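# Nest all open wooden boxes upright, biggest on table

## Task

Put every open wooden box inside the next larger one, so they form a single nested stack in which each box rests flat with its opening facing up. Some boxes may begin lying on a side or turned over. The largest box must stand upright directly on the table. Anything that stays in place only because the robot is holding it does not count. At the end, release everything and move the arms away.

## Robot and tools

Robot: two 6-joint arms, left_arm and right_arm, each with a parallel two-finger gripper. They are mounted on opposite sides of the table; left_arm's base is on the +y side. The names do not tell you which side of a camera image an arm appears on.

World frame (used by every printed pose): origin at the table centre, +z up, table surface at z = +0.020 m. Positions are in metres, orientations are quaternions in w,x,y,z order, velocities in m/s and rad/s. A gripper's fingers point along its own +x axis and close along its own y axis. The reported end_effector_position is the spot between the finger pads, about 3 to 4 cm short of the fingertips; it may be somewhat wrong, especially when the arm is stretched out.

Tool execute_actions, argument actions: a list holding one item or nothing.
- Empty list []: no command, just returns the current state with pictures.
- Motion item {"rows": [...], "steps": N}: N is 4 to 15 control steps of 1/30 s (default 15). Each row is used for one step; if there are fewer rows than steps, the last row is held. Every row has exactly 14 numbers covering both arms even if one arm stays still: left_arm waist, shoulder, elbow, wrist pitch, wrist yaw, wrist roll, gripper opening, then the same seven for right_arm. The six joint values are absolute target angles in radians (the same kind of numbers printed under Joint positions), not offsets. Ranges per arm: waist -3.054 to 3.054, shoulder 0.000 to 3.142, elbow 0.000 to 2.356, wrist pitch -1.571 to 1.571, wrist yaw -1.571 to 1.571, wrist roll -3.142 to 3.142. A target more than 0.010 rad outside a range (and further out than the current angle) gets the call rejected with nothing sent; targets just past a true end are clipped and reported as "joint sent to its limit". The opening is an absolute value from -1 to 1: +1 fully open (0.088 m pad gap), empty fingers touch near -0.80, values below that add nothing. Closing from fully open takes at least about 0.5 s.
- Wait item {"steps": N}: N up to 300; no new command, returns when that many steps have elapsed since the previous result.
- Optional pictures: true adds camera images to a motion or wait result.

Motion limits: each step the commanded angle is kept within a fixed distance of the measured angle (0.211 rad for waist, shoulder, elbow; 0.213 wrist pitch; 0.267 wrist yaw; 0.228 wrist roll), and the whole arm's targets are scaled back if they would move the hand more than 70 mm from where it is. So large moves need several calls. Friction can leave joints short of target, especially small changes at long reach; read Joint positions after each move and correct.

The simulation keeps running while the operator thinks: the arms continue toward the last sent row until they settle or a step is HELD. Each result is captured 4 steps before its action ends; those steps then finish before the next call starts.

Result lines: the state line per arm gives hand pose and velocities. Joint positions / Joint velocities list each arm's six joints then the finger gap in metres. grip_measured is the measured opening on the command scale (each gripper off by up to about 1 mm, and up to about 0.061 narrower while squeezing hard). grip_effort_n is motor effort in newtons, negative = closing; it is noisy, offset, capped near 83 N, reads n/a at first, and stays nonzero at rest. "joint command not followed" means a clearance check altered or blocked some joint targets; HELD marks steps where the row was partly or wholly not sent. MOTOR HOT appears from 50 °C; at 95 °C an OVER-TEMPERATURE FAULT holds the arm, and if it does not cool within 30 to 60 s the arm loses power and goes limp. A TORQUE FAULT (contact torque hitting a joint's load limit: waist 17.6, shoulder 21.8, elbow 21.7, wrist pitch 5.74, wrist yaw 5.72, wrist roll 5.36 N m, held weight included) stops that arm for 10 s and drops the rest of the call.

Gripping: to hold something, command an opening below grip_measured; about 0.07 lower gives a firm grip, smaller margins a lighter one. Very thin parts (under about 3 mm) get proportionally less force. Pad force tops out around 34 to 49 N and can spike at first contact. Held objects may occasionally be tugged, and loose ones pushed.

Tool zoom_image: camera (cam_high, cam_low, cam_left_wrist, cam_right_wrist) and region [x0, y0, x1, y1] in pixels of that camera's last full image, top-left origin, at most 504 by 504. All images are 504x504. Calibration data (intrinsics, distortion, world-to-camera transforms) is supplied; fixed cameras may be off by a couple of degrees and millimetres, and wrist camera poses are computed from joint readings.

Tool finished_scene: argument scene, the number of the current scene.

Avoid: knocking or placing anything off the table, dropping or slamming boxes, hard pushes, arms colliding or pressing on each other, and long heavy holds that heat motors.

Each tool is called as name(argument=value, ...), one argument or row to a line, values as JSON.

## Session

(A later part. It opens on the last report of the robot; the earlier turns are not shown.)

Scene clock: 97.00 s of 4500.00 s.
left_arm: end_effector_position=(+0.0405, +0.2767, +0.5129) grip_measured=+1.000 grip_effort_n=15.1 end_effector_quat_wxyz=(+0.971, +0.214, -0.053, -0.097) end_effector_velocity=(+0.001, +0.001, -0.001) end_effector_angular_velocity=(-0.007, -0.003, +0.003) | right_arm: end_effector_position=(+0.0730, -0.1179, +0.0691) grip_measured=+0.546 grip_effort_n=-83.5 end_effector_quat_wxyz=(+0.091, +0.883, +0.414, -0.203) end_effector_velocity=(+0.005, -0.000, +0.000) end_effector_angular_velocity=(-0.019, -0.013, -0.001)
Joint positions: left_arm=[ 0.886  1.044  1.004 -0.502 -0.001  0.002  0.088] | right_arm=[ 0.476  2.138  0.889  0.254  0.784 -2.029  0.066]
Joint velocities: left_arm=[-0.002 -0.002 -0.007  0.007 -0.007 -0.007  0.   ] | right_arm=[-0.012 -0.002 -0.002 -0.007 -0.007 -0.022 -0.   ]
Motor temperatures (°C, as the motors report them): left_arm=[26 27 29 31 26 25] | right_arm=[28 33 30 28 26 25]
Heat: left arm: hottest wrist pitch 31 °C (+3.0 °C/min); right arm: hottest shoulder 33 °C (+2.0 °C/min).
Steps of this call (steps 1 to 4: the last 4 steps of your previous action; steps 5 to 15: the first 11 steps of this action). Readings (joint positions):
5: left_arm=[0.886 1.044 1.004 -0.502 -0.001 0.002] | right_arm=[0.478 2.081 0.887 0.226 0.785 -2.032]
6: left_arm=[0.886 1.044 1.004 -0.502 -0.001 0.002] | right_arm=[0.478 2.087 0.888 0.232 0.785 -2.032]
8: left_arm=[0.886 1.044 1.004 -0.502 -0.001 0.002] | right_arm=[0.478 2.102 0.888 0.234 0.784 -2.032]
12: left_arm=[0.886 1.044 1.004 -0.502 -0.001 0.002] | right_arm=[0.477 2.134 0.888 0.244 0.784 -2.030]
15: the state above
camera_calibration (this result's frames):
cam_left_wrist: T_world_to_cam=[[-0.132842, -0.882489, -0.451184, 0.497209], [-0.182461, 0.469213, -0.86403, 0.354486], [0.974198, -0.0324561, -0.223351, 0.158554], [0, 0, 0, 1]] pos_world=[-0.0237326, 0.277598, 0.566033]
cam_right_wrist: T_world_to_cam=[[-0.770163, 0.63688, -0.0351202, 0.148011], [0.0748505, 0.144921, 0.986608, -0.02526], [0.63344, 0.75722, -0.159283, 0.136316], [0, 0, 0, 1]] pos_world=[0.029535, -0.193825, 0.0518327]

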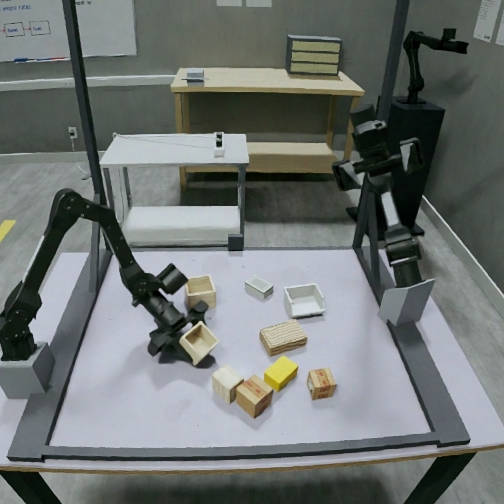

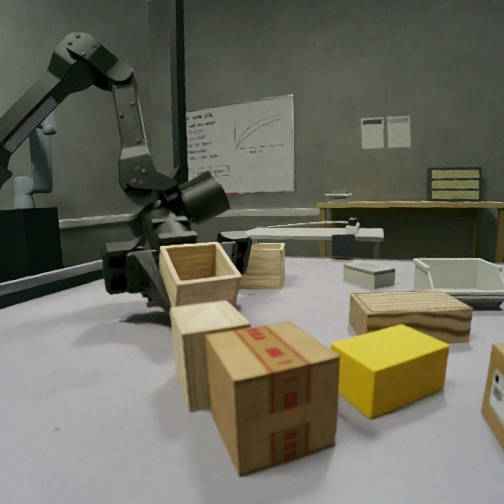

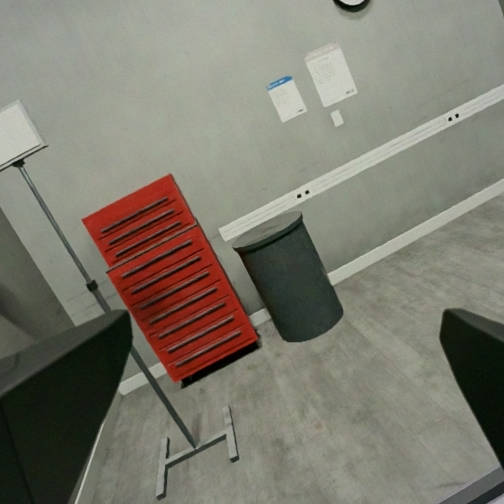

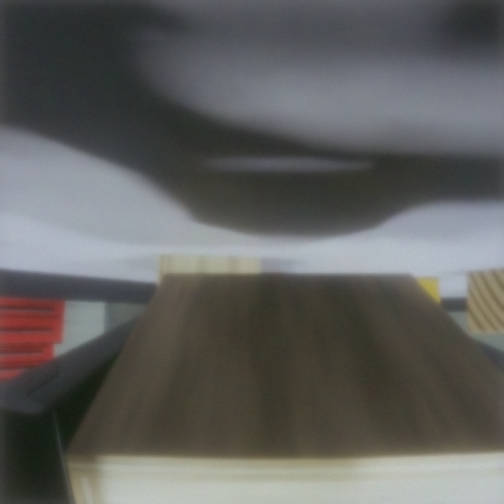

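Stalling slightly; likely touching. Release.

execute_actions(
  actions=[
    {"rows":[[0.9,1.0,1.0,-0.5,0,0,1,0.476,2.15,0.889,0.254,0.784,-2.03,0.62]],"steps":15},
  ],
)

execute_actions(
  actions=[
    {"rows":[[0.9,1.0,1.0,-0.5,0,0,1,0.476,2.15,0.889,0.254,0.784,-2.03,1]],"steps":15},
  ],
  pictures=true,
)

Scene clock: 97.53 s of 4500.00 s.
left_arm: end_effector_position=(+0.0405, +0.2767, +0.5129) grip_measured=+1.000 grip_effort_n=15.1 end_effector_quat_wxyz=(+0.971, +0.214, -0.053, -0.097) end_effector_velocity=(+0.001, -0.000, +0.000) end_effector_angular_velocity=(-0.007, -0.003, +0.003) | right_arm: end_effector_position=(+0.0733, -0.1179, +0.0689) grip_measured=+0.610 grip_effort_n=17.9 end_effector_quat_wxyz=(+0.091, +0.883, +0.413, -0.203) end_effector_velocity=(+0.004, -0.003, -0.001) end_effector_angular_velocity=(-0.033, -0.021, -0.000)
Joint positions: left_arm=[ 0.886  1.044  1.004 -0.502 -0.001  0.002  0.088] | right_arm=[ 0.476  2.139  0.889  0.254  0.784 -2.029  0.069]
Joint velocities: left_arm=[-0.002  0.002 -0.002  0.007 -0.007 -0.007  0.   ] | right_arm=[-0.007 -0.002 -0.002 -0.022 -0.007 -0.022  0.003]
Motor temperatures (°C, as the motors report them): left_arm=[26 27 30 31 26 25] | right_arm=[28 33 30 28 26 25]
Heat: left arm: hottest wrist pitch 31 °C (+2.0 °C/min); right arm: hottest shoulder 33 °C (+1.0 °C/min).
Steps of this call (steps 1 to 4: the last 4 steps of your previous action; step 5: the robot went on to your last target; steps 6 to 16: the first 11 steps of this action). Readings (joint positions):
6: left_arm=[0.886 1.044 1.004 -0.502 -0.001 0.002] | right_arm=[0.476 2.139 0.889 0.254 0.784 -2.029]
7: left_arm=[0.886 1.044 1.004 -0.502 -0.001 0.002] | right_arm=[0.476 2.139 0.889 0.254 0.784 -2.029]
9: left_arm=[0.886 1.044 1.004 -0.502 -0.001 0.002] | right_arm=[0.476 2.139 0.889 0.254 0.784 -2.029]
13: left_arm=[0.886 1.044 1.004 -0.502 -0.001 0.002] | right_arm=[0.476 2.139 0.889 0.254 0.784 -2.029]
16: the state above

Scene clock: 98.03 s of 4500.00 s.
left_arm: end_effector_position=(+0.0405, +0.2767, +0.5129) grip_measured=+1.000 grip_effort_n=15.1 end_effector_quat_wxyz=(+0.971, +0.214, -0.053, -0.097) end_effector_velocity=(-0.000, +0.002, -0.003) end_effector_angular_velocity=(-0.020, +0.009, +0.007) | right_arm: end_effector_position=(+0.0732, -0.1178, +0.0690) grip_measured=+0.981 grip_effort_n=19.3 end_effector_quat_wxyz=(+0.091, +0.883, +0.413, -0.203) end_effector_velocity=(+0.002, -0.001, -0.002) end_effector_angular_velocity=(-0.020, +0.007, +0.003)
Joint positions: left_arm=[ 0.886  1.044  1.004 -0.502 -0.001  0.002  0.088] | right_arm=[ 0.476  2.139  0.889  0.254  0.784 -2.029  0.087]
Joint velocities: left_arm=[-0.002 -0.007 -0.007 -0.007 -0.007 -0.022  0.   ] | right_arm=[-0.007 -0.002 -0.002 -0.007 -0.022 -0.007  0.007]
Motor temperatures (°C, as the motors report them): left_arm=[26 27 30 31 26 25] | right_arm=[28 33 30 28 26 25]
Heat: left arm: hottest wrist pitch 31 °C (+2.0 °C/min); right arm: hottest shoulder 33 °C (+1.0 °C/min).
Steps of this call (steps 1 to 4: the last 4 steps of your previous action; steps 5 to 15: the first 11 steps of this action). Readings (joint positions):
5: left_arm=[0.886 1.044 1.004 -0.502 -0.001 0.002] | right_arm=[0.476 2.139 0.889 0.254 0.784 -2.029]
6: left_arm=[0.886 1.044 1.004 -0.502 -0.001 0.002] | right_arm=[0.476 2.139 0.889 0.254 0.784 -2.029]
8: left_arm=[0.886 1.044 1.004 -0.502 -0.001 0.002] | right_arm=[0.476 2.139 0.889 0.254 0.784 -2.029]
12: left_arm=[0.886 1.044 1.004 -0.502 -0.001 0.002] | right_arm=[0.476 2.139 0.889 0.254 0.784 -2.029]
15: the state above
camera_calibration (this result's frames):
cam_left_wrist: T_world_to_cam=[[-0.132842, -0.882489, -0.451184, 0.497209], [-0.182461, 0.469213, -0.86403, 0.354486], [0.974198, -0.0324561, -0.223351, 0.158554], [0, 0, 0, 1]] pos_world=[-0.0237326, 0.277598, 0.566033]
cam_right_wrist: T_world_to_cam=[[-0.769919, 0.637156, -0.0354628, 0.148196], [0.0743747, 0.144788, 0.986664, -0.0251596], [0.633793, 0.757013, -0.158863, 0.136033], [0, 0, 0, 1]] pos_world=[0.0297532, -0.19376, 0.0516901]

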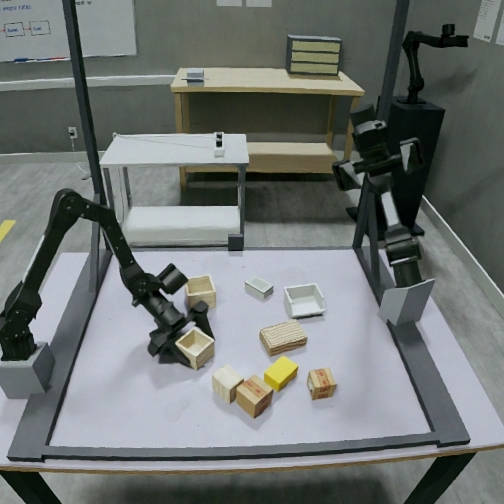

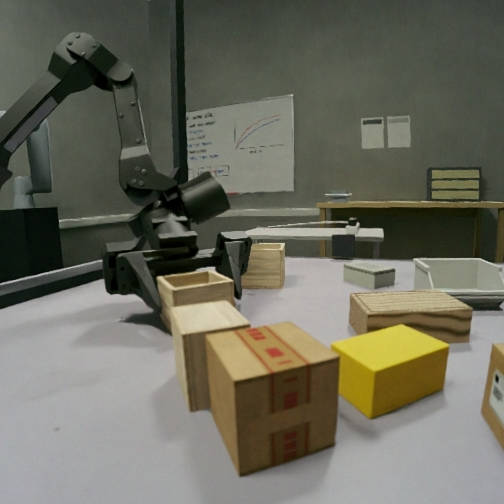

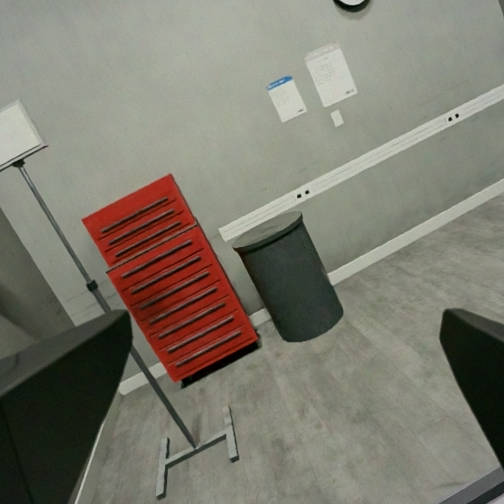

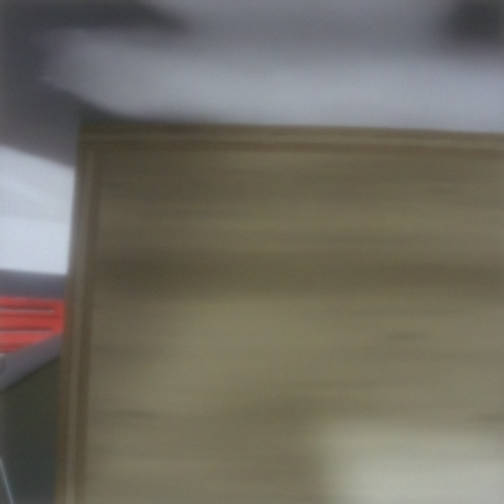

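execute_actions(
  actions=[
    {"rows":[[0.9,1.0,1.0,-0.5,0,0,1,0.476,2.0,0.889,0.2,0.784,-2.03,1],[0.9,1.0,1.0,-0.5,0,0,1,0.476,2.0,0.889,0.2,0.784,-2.03,1],[0.9,1.0,1.0,-0.5,0,0,1,0.476,2.0,0.889,0.2,0.784,-2.03,1],[0.9,1.0,1.0,-0.5,0,0,1,0.476,2.0,0.889,0.2,0.784,-2.03,1],[0.9,1.0,1.0,-0.5,0,0,1,0.476,2.0,0.889,0.2,0.784,-2.03,1],[0.9,1.0,1.0,-0.5,0,0,1,0.476,2.0,0.889,0.2,0.784,-2.03,1],[0.9,1.0,1.0,-0.5,0,0,1,0.476,1.4,0.889,0.2,0.784,-2.03,1]],"steps":15},
  ],
)

execute_actions(
  actions=[
    {"rows":[[0.9,1.0,1.0,-0.5,0,0,1,0.04,1.4,1.1,-1.2,-0.3,0.83,0.0]],"steps":15},
  ],
)

execute_actions(
  actions=[
    {"steps":40},
  ],
)

execute_actions(
  actions=[
    {"rows":[[0.9,1.0,1.0,-0.5,0,0,1,0.04,2.06,1.506,-0.95,-0.298,0.83,0.0]],"steps":15},
  ],
)

execute_actions(
  actions=[
    {"steps":20},
  ],
  pictures=true,
)

Scene clock: 98.80 s of 4500.00 s.
left_arm: end_effector_position=(+0.0405, +0.2767, +0.5129) grip_measured=+1.000 grip_effort_n=15.1 end_effector_quat_wxyz=(+0.971, +0.214, -0.053, -0.097) end_effector_velocity=(-0.000, -0.000, +0.001) end_effector_angular_velocity=(+0.006, -0.010, +0.002) | right_arm: end_effector_position=(+0.0356, -0.1049, +0.1631) grip_measured=+0.998 grip_effort_n=18.4 end_effector_quat_wxyz=(-0.010, +0.862, +0.461, -0.210) end_effector_velocity=(-0.179, +0.041, +0.484) end_effector_angular_velocity=(+1.101, +0.671, +0.350)
Joint positions: left_arm=[ 0.886  1.044  1.004 -0.502 -0.001  0.002  0.088] | right_arm=[ 0.476  1.856  0.885  0.203  0.784 -2.029  0.088]
Joint velocities: left_arm=[-0.002 -0.002 -0.002  0.007 -0.007  0.007  0.   ] | right_arm=[-0.002 -1.311  0.027 -0.007 -0.007  0.007  0.   ]
Motor temperatures (°C, as the motors report them): left_arm=[26 27 30 31 26 25] | right_arm=[28 33 30 28 26 25]
Heat: left arm: hottest wrist pitch 31 °C (+2.0 °C/min); right arm: hottest shoulder 33 °C (+2.0 °C/min).
Steps of this call (steps 1 to 4: the last 4 steps of your previous action; steps 5 to 12: the robot went on to your last target; steps 13 to 23: the first 11 steps of this action). Readings (joint positions):
13: left_arm=[0.886 1.044 1.004 -0.502 -0.001 0.002] | right_arm=[0.476 2.128 0.889 0.249 0.784 -2.029]
14: left_arm=[0.886 1.044 1.004 -0.502 -0.001 0.002] | right_arm=[0.476 2.111 0.887 0.228 0.784 -2.029]
16: left_arm=[0.886 1.044 1.004 -0.502 -0.001 0.002] | right_arm=[0.476 2.069 0.884 0.219 0.784 -2.029]
20: left_arm=[0.886 1.044 1.004 -0.502 -0.001 0.002] | right_arm=[0.476 1.975 0.887 0.199 0.784 -2.029]
23: the state above

Scene clock: 99.30 s of 4500.00 s.
left_arm: end_effector_position=(+0.0405, +0.2767, +0.5129) grip_measured=+1.000 grip_effort_n=15.1 end_effector_quat_wxyz=(+0.971, +0.214, -0.053, -0.097) end_effector_velocity=(-0.002, +0.002, -0.002) end_effector_angular_velocity=(-0.005, +0.010, +0.010) | right_arm: end_effector_position=(+0.0708, -0.0971, +0.3486) grip_measured=+0.054 grip_effort_n=-13.3 end_effector_quat_wxyz=(-0.298, +0.743, +0.409, -0.438) end_effector_velocity=(+0.192, -0.117, -0.000) end_effector_angular_velocity=(-0.605, +2.068, -0.450)
Joint positions: left_arm=[ 0.886  1.044  1.004 -0.502 -0.001  0.002  0.088] | right_arm=[ 0.108  1.42   1.086 -0.194  0.281 -1.588  0.042]
Joint velocities: left_arm=[-0.002 -0.007  0.002 -0.022 -0.007 -0.007  0.   ] | right_arm=[-0.984 -0.344  0.232 -1.399 -1.692  1.56  -0.026]
Motor temperatures (°C, as the motors report them): left_arm=[26 27 30 31 26 25] | right_arm=[28 33 30 28 26 25]
Heat: left arm: hottest wrist pitch 31 °C (+2.0 °C/min); right arm: hottest shoulder 33 °C (+1.0 °C/min).
Steps of this call (steps 1 to 4: the last 4 steps of your previous action; steps 5 to 15: the first 11 steps of this action). Readings (joint positions):
5: left_arm=[0.886 1.044 1.004 -0.502 -0.001 0.002] | right_arm=[0.470 1.649 0.895 0.185 0.766 -2.012]
6: left_arm=[0.886 1.044 1.004 -0.502 -0.001 0.002] | right_arm=[0.452 1.621 0.917 0.159 0.730 -1.984]
8: left_arm=[0.886 1.044 1.004 -0.502 -0.001 0.002] | right_arm=[0.398 1.575 0.966 0.106 0.660 -1.923]
12: left_arm=[0.886 1.044 1.004 -0.502 -0.001 0.002] | right_arm=[0.243 1.472 1.046 -0.054 0.454 -1.746]
15: the state above

Scene clock: 100.63 s of 4500.00 s.
left_arm: end_effector_position=(+0.0405, +0.2767, +0.5129) grip_measured=+1.000 grip_effort_n=15.1 end_effector_quat_wxyz=(+0.971, +0.214, -0.053, -0.097) end_effector_velocity=(+0.000, +0.001, -0.002) end_effector_angular_velocity=(-0.005, +0.006, +0.007) | right_arm: end_effector_position=(+0.0598, -0.2753, +0.2396) grip_measured=+0.003 grip_effort_n=-14.7 end_effector_quat_wxyz=(+0.601, -0.372, +0.582, +0.402) end_effector_velocity=(+0.004, -0.006, -0.001) end_effector_angular_velocity=(-0.021, +0.068, -1.559)
Joint positions: left_arm=[ 0.886  1.044  1.004 -0.502 -0.001  0.002  0.088] | right_arm=[ 0.042  1.404  1.095 -1.197 -0.295  0.518  0.039]
Joint velocities: left_arm=[-0.002 -0.002 -0.002 -0.007 -0.007 -0.007  0.   ] | right_arm=[-0.007 -0.002 -0.007 -0.022  0.007  1.546 -0.   ]
Motor temperatures (°C, as the motors report them): left_arm=[26 27 30 31 26 25] | right_arm=[28 33 30 28 26 25]
Heat: left arm: hottest wrist pitch 31 °C (+2.0 °C/min); right arm: hottest shoulder 33 °C (+1.0 °C/min).
Kept back: nothing.
Steps of this call (steps 1 to 4: the last 4 steps of your previous action; steps 5 to 40: the robot went on to your last target). Readings (joint positions):
1: left_arm=[0.886 1.044 1.004 -0.502 -0.001 0.002] | right_arm=[0.081 1.411 1.092 -0.242 0.222 -1.535]
2: left_arm=[0.886 1.044 1.004 -0.502 -0.001 0.002] | right_arm=[0.064 1.406 1.095 -0.290 0.162 -1.482]
4: left_arm=[0.886 1.044 1.004 -0.502 -0.001 0.002] | right_arm=[0.053 1.404 1.095 -0.390 0.039 -1.377]
8: left_arm=[0.886 1.044 1.004 -0.502 -0.001 0.002] | right_arm=[0.050 1.404 1.095 -0.586 -0.181 -1.167]
40: the state above

Scene clock: 101.00 s of 4500.00 s.
left_arm: end_effector_position=(+0.0405, +0.2767, +0.5129) grip_measured=+1.000 grip_effort_n=15.1 end_effector_quat_wxyz=(+0.971, +0.214, -0.053, -0.097) end_effector_velocity=(-0.002, -0.001, -0.002) end_effector_angular_velocity=(-0.004, +0.007, -0.008) | right_arm: end_effector_position=(+0.0495, -0.1266, +0.2303) grip_measured=+0.003 grip_effort_n=-14.7 end_effector_quat_wxyz=(+0.658, -0.236, +0.599, +0.392) end_effector_velocity=(+0.083, +0.151, -0.312) end_effector_angular_velocity=(-0.690, -0.015, -0.378)
Joint positions: left_arm=[ 0.886  1.044  1.004 -0.502 -0.001  0.002  0.088] | right_arm=[ 0.042  1.821  1.473 -0.962 -0.295  0.807  0.039]
Joint velocities: left_arm=[-0.002 -0.007 -0.002 -0.007  0.007 -0.007  0.   ] | right_arm=[-0.002  1.238  0.422  0.095 -0.007  0.168 -0.   ]
Motor temperatures (°C, as the motors report them): left_arm=[26 27 30 31 26 25] | right_arm=[28 33 30 28 26 25]
Heat: left arm: hottest wrist pitch 31 °C (+2.0 °C/min); right arm: hottest shoulder 33 °C (+1.0 °C/min).
Steps of this call (steps 1 to 11: the first 11 steps of this action). Readings (joint positions):
1: left_arm=[0.886 1.044 1.004 -0.502 -0.001 0.002] | right_arm=[0.042 1.417 1.106 -1.196 -0.295 0.562]
2: left_arm=[0.886 1.044 1.004 -0.502 -0.001 0.002] | right_arm=[0.042 1.444 1.134 -1.164 -0.295 0.601]
4: left_arm=[0.886 1.044 1.004 -0.502 -0.001 0.002] | right_arm=[0.042 1.522 1.211 -1.071 -0.295 0.677]
8: left_arm=[0.886 1.044 1.004 -0.502 -0.001 0.002] | right_arm=[0.042 1.694 1.391 -0.988 -0.295 0.779]
11: the state above

Scene clock: 101.67 s of 4500.00 s.
left_arm: end_effector_position=(+0.0405, +0.2767, +0.5129) grip_measured=+1.000 grip_effort_n=15.1 end_effector_quat_wxyz=(+0.971, +0.214, -0.053, -0.097) end_effector_velocity=(+0.001, -0.000, -0.005) end_effector_angular_velocity=(-0.017, +0.019, -0.005) | right_arm: end_effector_position=(+0.0717, -0.1201, +0.1571) grip_measured=+0.003 grip_effort_n=-14.7 end_effector_quat_wxyz=(+0.652, -0.273, +0.636, +0.310) end_effector_velocity=(-0.000, -0.001, +0.000) end_effector_angular_velocity=(-0.007, +0.022, -0.015)
Joint positions: left_arm=[ 0.886  1.044  1.004 -0.502 -0.001  0.002  0.088] | right_arm=[ 0.042  2.045  1.497 -0.951 -0.295  0.828  0.039]
Joint velocities: left_arm=[-0.002 -0.002 -0.007 -0.007  0.007 -0.022  0.   ] | right_arm=[-0.007  0.002  0.002 -0.007 -0.022  0.007  0.   ]
Motor temperatures (°C, as the motors report them): left_arm=[26 27 30 31 26 25] | right_arm=[28 33 30 28 26 25]
Heat: left arm: hottest wrist pitch 31 °C (+2.0 °C/min); right arm: hottest shoulder 33 °C (+1.0 °C/min).
Kept back: nothing.
Steps of this call (steps 1 to 4: the last 4 steps of your previous action; steps 5 to 20: the robot went on to your last target). Readings (joint positions):
1: left_arm=[0.886 1.044 1.004 -0.502 -0.001 0.002] | right_arm=[0.042 1.863 1.484 -0.959 -0.295 0.812]
2: left_arm=[0.886 1.044 1.004 -0.502 -0.001 0.002] | right_arm=[0.042 1.906 1.490 -0.956 -0.295 0.816]
4: left_arm=[0.886 1.044 1.004 -0.502 -0.001 0.002] | right_arm=[0.042 1.980 1.492 -0.954 -0.295 0.822]
8: left_arm=[0.886 1.044 1.004 -0.502 -0.001 0.002] | right_arm=[0.042 2.043 1.492 -0.955 -0.295 0.826]
20: the state above
camera_calibration (this result's frames):
cam_left_wrist: T_world_to_cam=[[-0.132842, -0.882489, -0.451184, 0.497209], [-0.182461, 0.469213, -0.86403, 0.354486], [0.974198, -0.0324561, -0.223351, 0.158554], [0, 0, 0, 1]] pos_world=[-0.0237326, 0.277598, 0.566033]
cam_right_wrist: T_world_to_cam=[[0.777705, -0.626714, -0.049048, -0.109039], [-0.599621, -0.762984, 0.241475, -0.0552902], [-0.188758, -0.158386, -0.969167, 0.229012], [0, 0, 0, 1]] pos_world=[0.0948744, -0.0742494, 0.229953]

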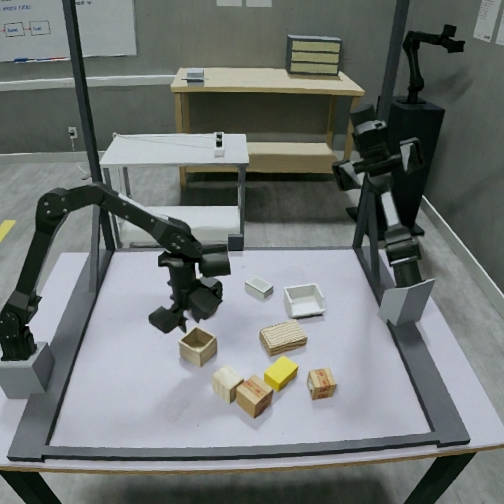

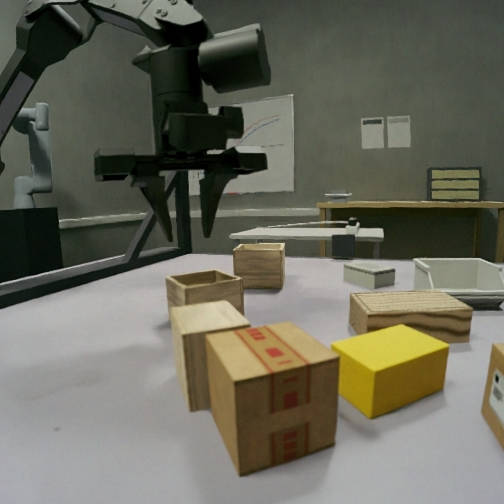

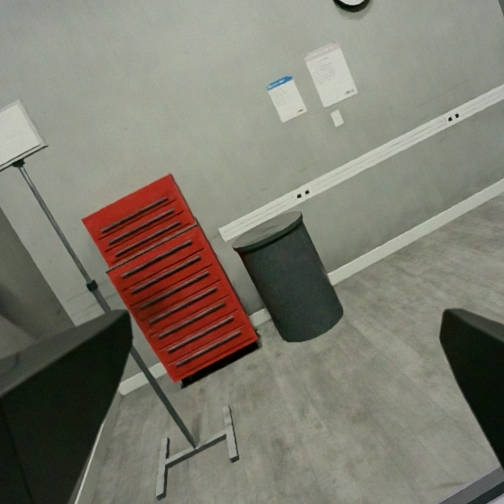

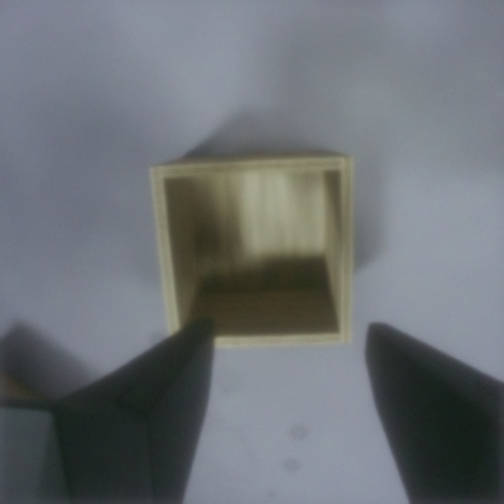

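execute_actions(
  actions=[
    {"rows":[[0.9,1.0,1.0,-0.5,0,0,1,0.056,2.125,1.414,-0.797,-0.295,0.84,-0.3]],"steps":15},
  ],
  pictures=true,
)

Scene clock: 102.43 s of 4500.00 s.
left_arm: end_effector_position=(+0.0405, +0.2767, +0.5129) grip_measured=+1.000 grip_effort_n=15.1 end_effector_quat_wxyz=(+0.971, +0.214, -0.053, -0.097) end_effector_velocity=(-0.000, -0.000, +0.001) end_effector_angular_velocity=(-0.008, -0.007, +0.001) | right_arm: end_effector_position=(+0.0800, -0.1170, +0.1152) grip_measured=-0.284 grip_effort_n=-15.6 end_effector_quat_wxyz=(+0.652, -0.274, +0.636, +0.310) end_effector_velocity=(-0.000, +0.031, +0.004) end_effector_angular_velocity=(+0.140, +0.005, +0.057)
Joint positions: left_arm=[ 0.886  1.044  1.004 -0.502 -0.001  0.002  0.088] | right_arm=[ 0.052  2.115  1.425 -0.807 -0.295  0.837  0.025]
Joint velocities: left_arm=[-0.002 -0.002 -0.002  0.007 -0.007 -0.007  0.   ] | right_arm=[-0.007 -0.002  0.002  0.139  0.007 -0.022 -0.006]
Motor temperatures (°C, as the motors report them): left_arm=[26 27 30 31 26 25] | right_arm=[28 33 30 28 26 25]
Heat: left arm: hottest wrist pitch 31 °C (+2.0 °C/min); right arm: hottest shoulder 33 °C (+1.0 °C/min).
Steps of this call (steps 1 to 12: the robot went on to your last target; steps 13 to 23: the first 11 steps of this action). Readings (joint positions):
13: left_arm=[0.886 1.044 1.004 -0.502 -0.001 0.002] | right_arm=[0.042 2.051 1.492 -0.936 -0.295 0.830]
14: left_arm=[0.886 1.044 1.004 -0.502 -0.001 0.002] | right_arm=[0.043 2.056 1.481 -0.892 -0.295 0.832]
16: left_arm=[0.886 1.044 1.004 -0.502 -0.001 0.002] | right_arm=[0.046 2.079 1.465 -0.846 -0.295 0.834]
20: left_arm=[0.886 1.044 1.004 -0.502 -0.001 0.002] | right_arm=[0.052 2.113 1.430 -0.818 -0.295 0.837]
23: the state above
camera_calibration (this result's frames):
cam_left_wrist: T_world_to_cam=[[-0.132842, -0.882489, -0.451184, 0.497209], [-0.182461, 0.469213, -0.86403, 0.354486], [0.974198, -0.0324561, -0.223351, 0.158554], [0, 0, 0, 1]] pos_world=[-0.0237326, 0.277598, 0.566033]
cam_right_wrist: T_world_to_cam=[[0.778456, -0.625811, -0.04864, -0.115595], [-0.598536, -0.763402, 0.242841, -0.0381697], [-0.189105, -0.159929, -0.968846, 0.190311], [0, 0, 0, 1]] pos_world=[0.103128, -0.0710432, 0.188029]

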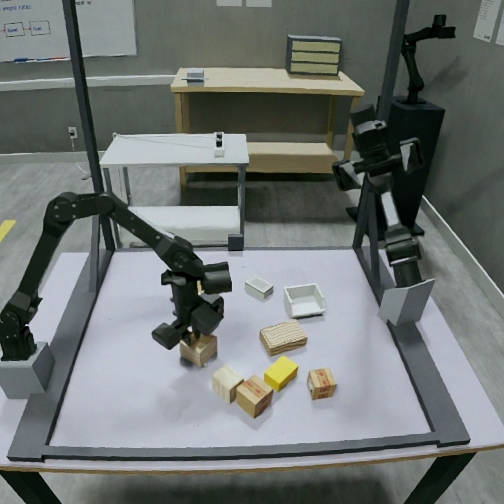

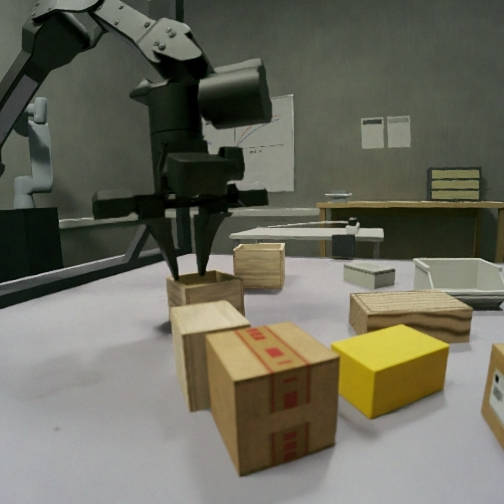

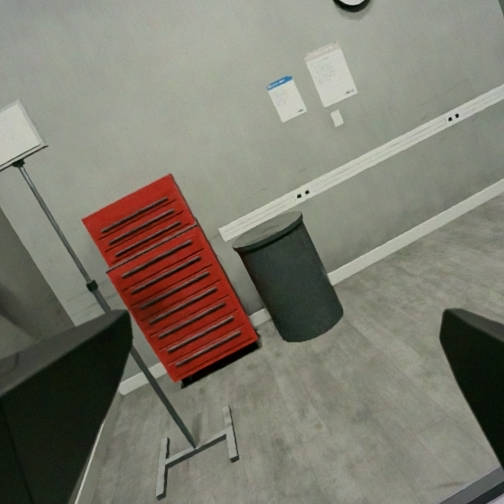

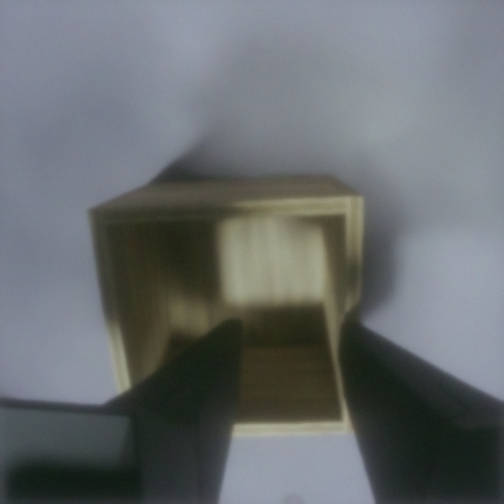

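execute_actions(
  actions=[
    {"rows":[[0.9,1.0,1.0,-0.5,0,0,1,0.018,2.085,1.365,-0.784,-0.295,0.82,-0.3]],"steps":15},
  ],
  pictures=true,
)

Scene clock: 103.00 s of 4500.00 s.
left_arm: end_effector_position=(+0.0405, +0.2767, +0.5129) grip_measured=+1.000 grip_effort_n=15.1 end_effector_quat_wxyz=(+0.971, +0.214, -0.053, -0.097) end_effector_velocity=(+0.002, +0.003, -0.005) end_effector_angular_velocity=(-0.002, +0.023, +0.016) | right_arm: end_effector_position=(+0.0946, -0.1235, +0.1154) grip_measured=-0.297 grip_effort_n=-14.7 end_effector_quat_wxyz=(+0.656, -0.267, +0.638, +0.303) end_effector_velocity=(-0.004, +0.004, +0.013) end_effector_angular_velocity=(+0.040, +0.009, +0.032)
Joint positions: left_arm=[ 0.886  1.044  1.004 -0.502 -0.001  0.002  0.088] | right_arm=[ 0.018  2.097  1.379 -0.787 -0.295  0.823  0.024]
Joint velocities: left_arm=[-0.002  0.002 -0.002 -0.022 -0.007 -0.007  0.   ] | right_arm=[-0.002 -0.037 -0.002  0.007 -0.007 -0.022 -0.   ]
Motor temperatures (°C, as the motors report them): left_arm=[26 27 30 31 26 25] | right_arm=[28 33 30 28 26 25]
Heat: left arm: hottest wrist pitch 31 °C (+2.0 °C/min); right arm: hottest shoulder 33 °C (+1.0 °C/min).
Steps of this call (steps 1 to 4: the last 4 steps of your previous action; steps 5 to 6: the robot went on to your last target; steps 7 to 17: the first 11 steps of this action). Readings (joint positions):
7: left_arm=[0.886 1.044 1.004 -0.502 -0.001 0.002] | right_arm=[0.052 2.114 1.421 -0.795 -0.295 0.837]
8: left_arm=[0.886 1.044 1.004 -0.502 -0.001 0.002] | right_arm=[0.048 2.110 1.413 -0.790 -0.295 0.834]
10: left_arm=[0.886 1.044 1.004 -0.502 -0.001 0.002] | right_arm=[0.036 2.104 1.396 -0.790 -0.295 0.829]
14: left_arm=[0.886 1.044 1.004 -0.502 -0.001 0.002] | right_arm=[0.019 2.101 1.381 -0.789 -0.295 0.825]
17: the state above
camera_calibration (this result's frames):
cam_left_wrist: T_world_to_cam=[[-0.132842, -0.882489, -0.451184, 0.497209], [-0.182461, 0.469213, -0.86403, 0.354486], [0.974198, -0.0324561, -0.223351, 0.158554], [0, 0, 0, 1]] pos_world=[-0.0237326, 0.277598, 0.566033]
cam_right_wrist: T_world_to_cam=[[0.765238, -0.641886, -0.0489209, -0.131697], [-0.614636, -0.751114, 0.240938, -0.0311735], [-0.1914, -0.154307, -0.969307, 0.193146], [0, 0, 0, 1]] pos_world=[0.118587, -0.0781454, 0.188286]

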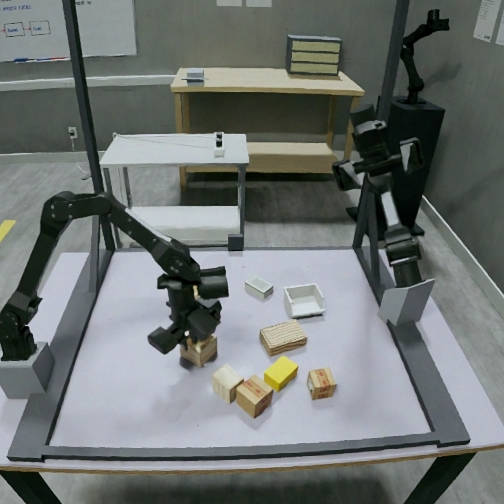

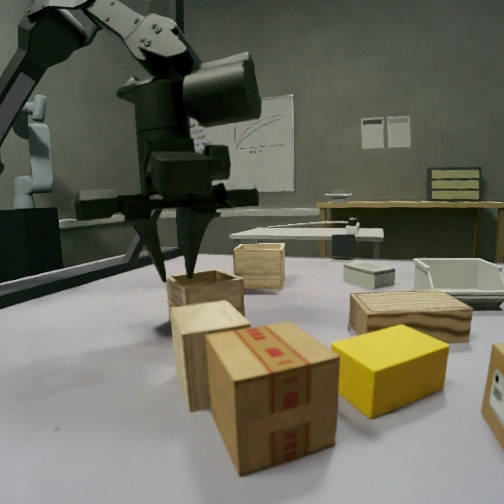

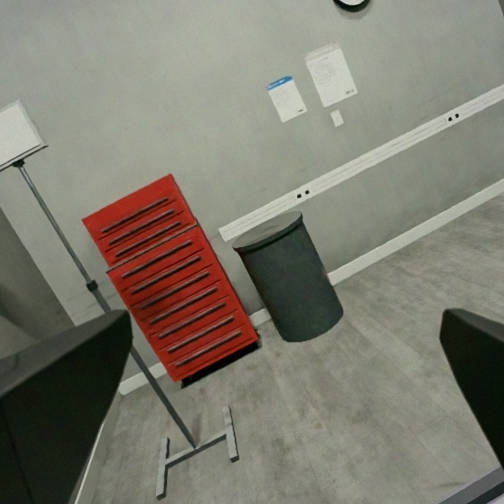

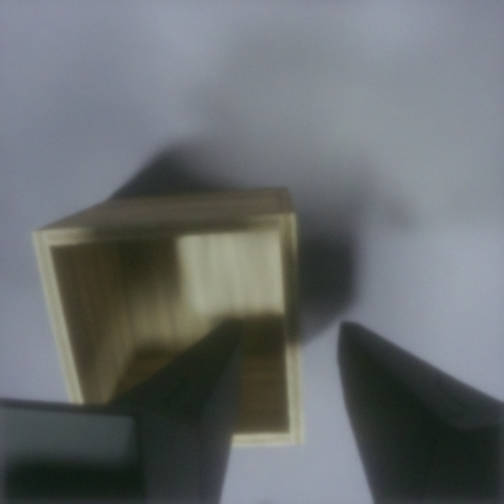

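execute_actions(
  actions=[
    {"rows":[[0.9,1.0,1.0,-0.5,0,0,1,0.028,2.125,1.36,-0.745,-0.295,0.83,-0.3],[0.9,1.0,1.0,-0.5,0,0,1,0.028,2.125,1.36,-0.745,-0.295,0.83,-0.3],[0.9,1.0,1.0,-0.5,0,0,1,0.028,2.125,1.36,-0.745,-0.295,0.83,-0.3],[0.9,1.0,1.0,-0.5,0,0,1,0.04,2.155,1.342,-0.70,-0.295,0.84,-0.3],[0.9,1.0,1.0,-0.5,0,0,1,0.04,2.155,1.342,-0.70,-0.295,0.84,-0.3],[0.9,1.0,1.0,-0.5,0,0,1,0.04,2.155,1.342,-0.70,-0.295,0.84,-0.3],[0.9,1.0,1.0,-0.5,0,0,1,0.052,2.185,1.322,-0.657,-0.295,0.85,-0.3]],"steps":15},
  ],
  pictures=true,
)

Scene clock: 103.67 s of 4500.00 s.
left_arm: end_effector_position=(+0.0405, +0.2767, +0.5129) grip_measured=+1.000 grip_effort_n=15.1 end_effector_quat_wxyz=(+0.971, +0.214, -0.053, -0.097) end_effector_velocity=(+0.002, +0.004, -0.003) end_effector_angular_velocity=(-0.007, +0.004, +0.023) | right_arm: end_effector_position=(+0.0938, -0.1228, +0.0823) grip_measured=-0.297 grip_effort_n=-15.6 end_effector_quat_wxyz=(+0.654, -0.270, +0.638, +0.305) end_effector_velocity=(+0.003, -0.054, -0.106) end_effector_angular_velocity=(-0.227, +0.004, -0.026)
Joint positions: left_arm=[ 0.886  1.044  1.004 -0.502 -0.001  0.002  0.088] | right_arm=[ 0.045  2.162  1.34  -0.678 -0.295  0.844  0.024]
Joint velocities: left_arm=[-0.002 -0.002 -0.007 -0.007 -0.022 -0.007  0.   ] | right_arm=[ 0.076  0.193 -0.144  0.125 -0.022  0.037  0.   ]
Motor temperatures (°C, as the motors report them): left_arm=[26 27 30 31 26 25] | right_arm=[28 33 30 28 26 25]
Heat: left arm: hottest wrist pitch 31 °C (+2.0 °C/min); right arm: hottest shoulder 33 °C (+1.0 °C/min).
Steps of this call (steps 1 to 4: the last 4 steps of your previous action; steps 5 to 9: the robot went on to your last target; steps 10 to 20: the first 11 steps of this action). Readings (joint positions):
10: left_arm=[0.886 1.044 1.004 -0.502 -0.001 0.002] | right_arm=[0.018 2.094 1.377 -0.782 -0.295 0.822]
11: left_arm=[0.886 1.044 1.004 -0.502 -0.001 0.002] | right_arm=[0.019 2.095 1.375 -0.772 -0.295 0.822]
13: left_arm=[0.886 1.044 1.004 -0.502 -0.001 0.002] | right_arm=[0.021 2.101 1.373 -0.755 -0.295 0.826]
17: left_arm=[0.886 1.044 1.004 -0.502 -0.001 0.002] | right_arm=[0.034 2.134 1.356 -0.700 -0.295 0.838]
20: the state above
camera_calibration (this result's frames):
cam_left_wrist: T_world_to_cam=[[-0.132842, -0.882489, -0.451184, 0.497209], [-0.182461, 0.469213, -0.86403, 0.354486], [0.974198, -0.0324561, -0.223351, 0.158554], [0, 0, 0, 1]] pos_world=[-0.0237326, 0.277598, 0.566033]
cam_right_wrist: T_world_to_cam=[[0.769348, -0.637021, -0.04804, -0.132116], [-0.609442, -0.754424, 0.243772, -0.0242212], [-0.191531, -0.158268, -0.968642, 0.160531], [0, 0, 0, 1]] pos_world=[0.117628, -0.0770268, 0.155055]

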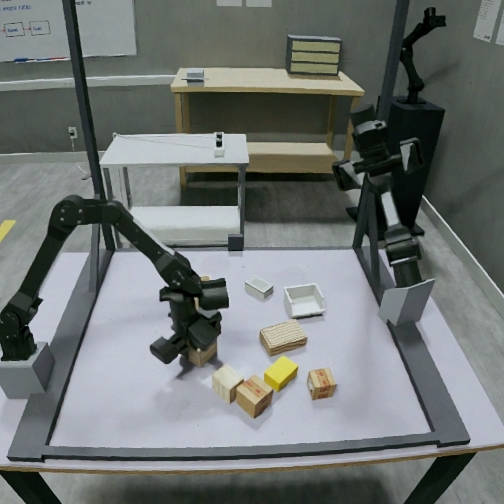

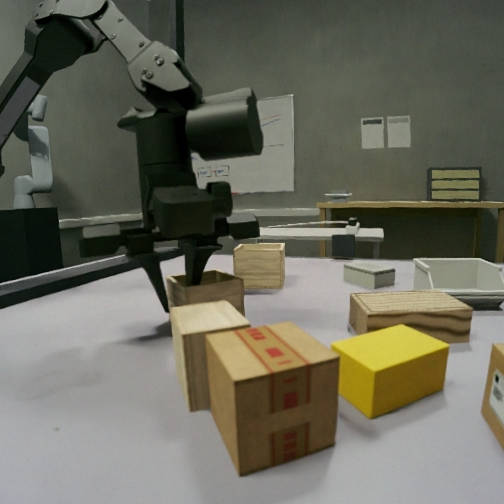

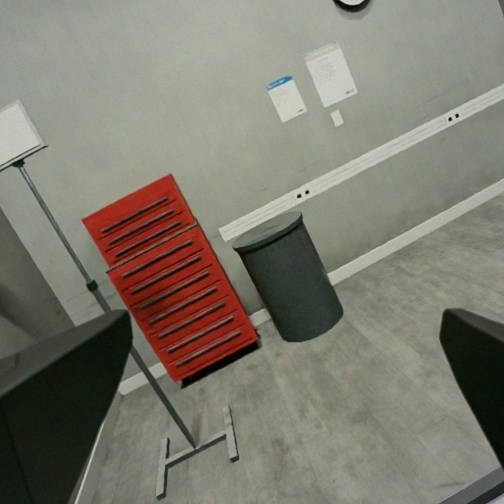

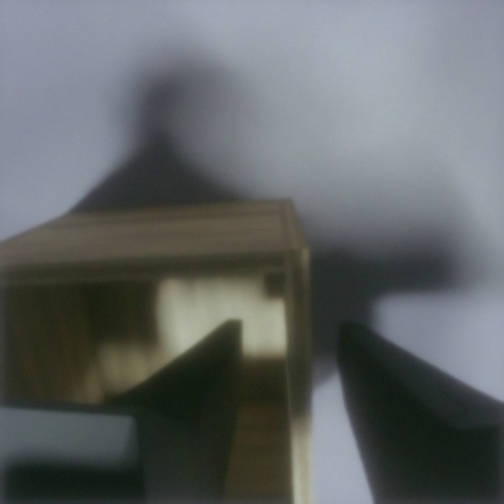

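execute_actions(
  actions=[
    {"rows":[[0.9,1.0,1.0,-0.5,0,0,1,0.03,2.115,1.362,-0.745,-0.295,0.83,-0.3]],"steps":15},
  ],
)

execute_actions(
  actions=[
    {"rows":[[0.9,1.0,1.0,-0.5,0,0,1,0.03,2.115,1.362,-0.745,-0.295,0.83,-1]],"steps":15},
  ],
  pictures=true,
)

Scene clock: 107.17 s of 4500.00 s.
left_arm: end_effector_position=(+0.0405, +0.2767, +0.5129) grip_measured=+1.000 grip_effort_n=15.1 end_effector_quat_wxyz=(+0.971, +0.214, -0.053, -0.097) end_effector_velocity=(+0.000, +0.003, -0.001) end_effector_angular_velocity=(-0.009, +0.005, +0.011) | right_arm: end_effector_position=(+0.0940, -0.1244, +0.1003) grip_measured=-0.297 grip_effort_n=-15.1 end_effector_quat_wxyz=(+0.655, -0.269, +0.638, +0.303) end_effector_velocity=(+0.000, -0.008, +0.007) end_effector_angular_velocity=(-0.029, +0.004, +0.006)
Joint positions: left_arm=[ 0.886  1.044  1.004 -0.502 -0.001  0.002  0.088] | right_arm=[ 0.031  2.123  1.355 -0.738 -0.295  0.833  0.024]
Joint velocities: left_arm=[ 0.002 -0.002 -0.002 -0.007 -0.007 -0.007  0.   ] | right_arm=[-0.007 -0.017  0.002 -0.051 -0.007 -0.022 -0.   ]
Motor temperatures (°C, as the motors report them): left_arm=[26 27 30 31 26 25] | right_arm=[28 34 30 28 26 25]
Heat: left arm: hottest wrist pitch 31 °C (+2.0 °C/min); right arm: hottest shoulder 34 °C (+2.0 °C/min).
Steps of this call (steps 1 to 4: the last 4 steps of your previous action; steps 5 to 30: the robot went on to your last target; steps 31 to 90: nothing new was sent; then 0.13 s passed at rest; steps 91 to 101: the first 11 steps of this action). Readings (joint positions):
91: left_arm=[0.886 1.044 1.004 -0.502 -0.001 0.002] | right_arm=[0.048 2.170 1.333 -0.665 -0.295 0.847]
92: left_arm=[0.886 1.044 1.004 -0.502 -0.001 0.002] | right_arm=[0.047 2.166 1.335 -0.686 -0.295 0.844]
94: left_arm=[0.886 1.044 1.004 -0.502 -0.001 0.002] | right_arm=[0.041 2.151 1.336 -0.716 -0.295 0.839]
98: left_arm=[0.886 1.044 1.004 -0.502 -0.001 0.002] | right_arm=[0.032 2.129 1.351 -0.732 -0.295 0.834]
101: the state above

Scene clock: 107.67 s of 4500.00 s.
left_arm: end_effector_position=(+0.0405, +0.2767, +0.5129) grip_measured=+1.000 grip_effort_n=15.1 end_effector_quat_wxyz=(+0.971, +0.214, -0.053, -0.097) end_effector_velocity=(+0.001, +0.003, -0.005) end_effector_angular_velocity=(-0.003, +0.019, +0.014) | right_arm: end_effector_position=(+0.0942, -0.1254, +0.1009) grip_measured=-0.753 grip_effort_n=-83.5 end_effector_quat_wxyz=(+0.654, -0.270, +0.639, +0.302) end_effector_velocity=(-0.000, -0.002, +0.001) end_effector_angular_velocity=(-0.007, +0.006, +0.018)
Joint positions: left_arm=[ 0.886  1.044  1.004 -0.502 -0.001  0.002  0.088] | right_arm=[ 0.031  2.121  1.356 -0.744 -0.294  0.83   0.002]
Joint velocities: left_arm=[-0.002 -0.002 -0.002 -0.022 -0.007 -0.007  0.   ] | right_arm=[-0.002 -0.002 -0.002 -0.007 -0.007 -0.022 -0.   ]
Motor temperatures (°C, as the motors report them): left_arm=[26 27 30 31 26 25] | right_arm=[28 34 30 28 26 25]
Heat: left arm: hottest wrist pitch 31 °C (+2.0 °C/min); right arm: hottest shoulder 34 °C (+2.0 °C/min).
Steps of this call (steps 1 to 4: the last 4 steps of your previous action; steps 5 to 15: the first 11 steps of this action). Readings (joint positions):
5: left_arm=[0.886 1.044 1.004 -0.502 -0.001 0.002] | right_arm=[0.031 2.123 1.355 -0.742 -0.295 0.832]
6: left_arm=[0.886 1.044 1.004 -0.502 -0.001 0.002] | right_arm=[0.031 2.123 1.355 -0.742 -0.295 0.832]
8: left_arm=[0.886 1.044 1.004 -0.502 -0.001 0.002] | right_arm=[0.031 2.123 1.355 -0.742 -0.295 0.832]
12: left_arm=[0.886 1.044 1.004 -0.502 -0.001 0.002] | right_arm=[0.031 2.121 1.356 -0.744 -0.294 0.830]
15: the state above
camera_calibration (this result's frames):
cam_left_wrist: T_world_to_cam=[[-0.132842, -0.882489, -0.451184, 0.497209], [-0.182461, 0.469213, -0.86403, 0.354486], [0.974198, -0.0324561, -0.223351, 0.158554], [0, 0, 0, 1]] pos_world=[-0.0237326, 0.277598, 0.566033]
cam_right_wrist: T_world_to_cam=[[0.767282, -0.639817, -0.0437311, -0.133825], [-0.612373, -0.751208, 0.246347, -0.0300805], [-0.190468, -0.162238, -0.968195, 0.177626], [0, 0, 0, 1]] pos_world=[0.118093, -0.0794029, 0.173534]

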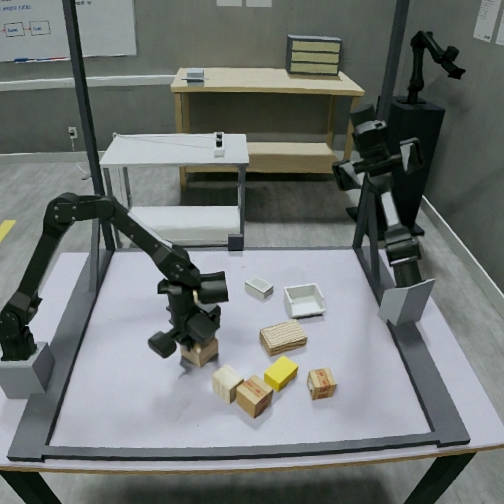

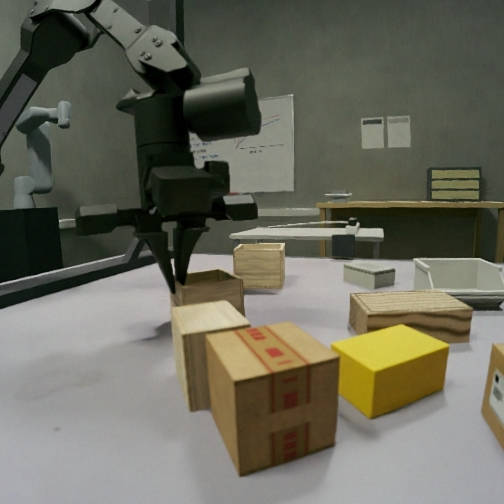

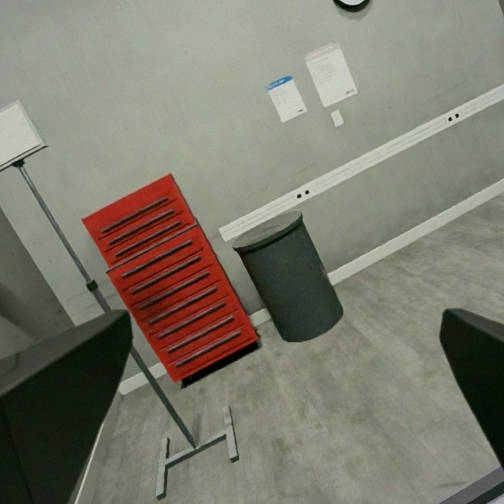

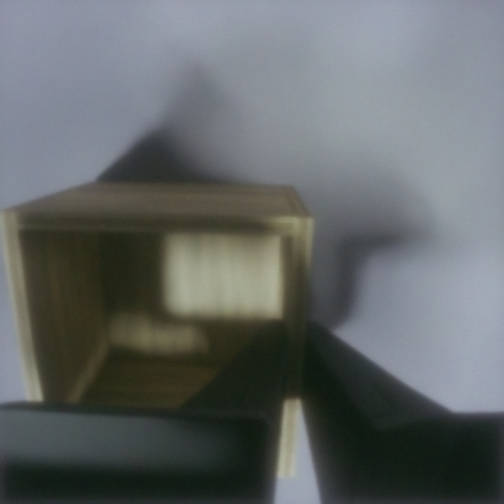

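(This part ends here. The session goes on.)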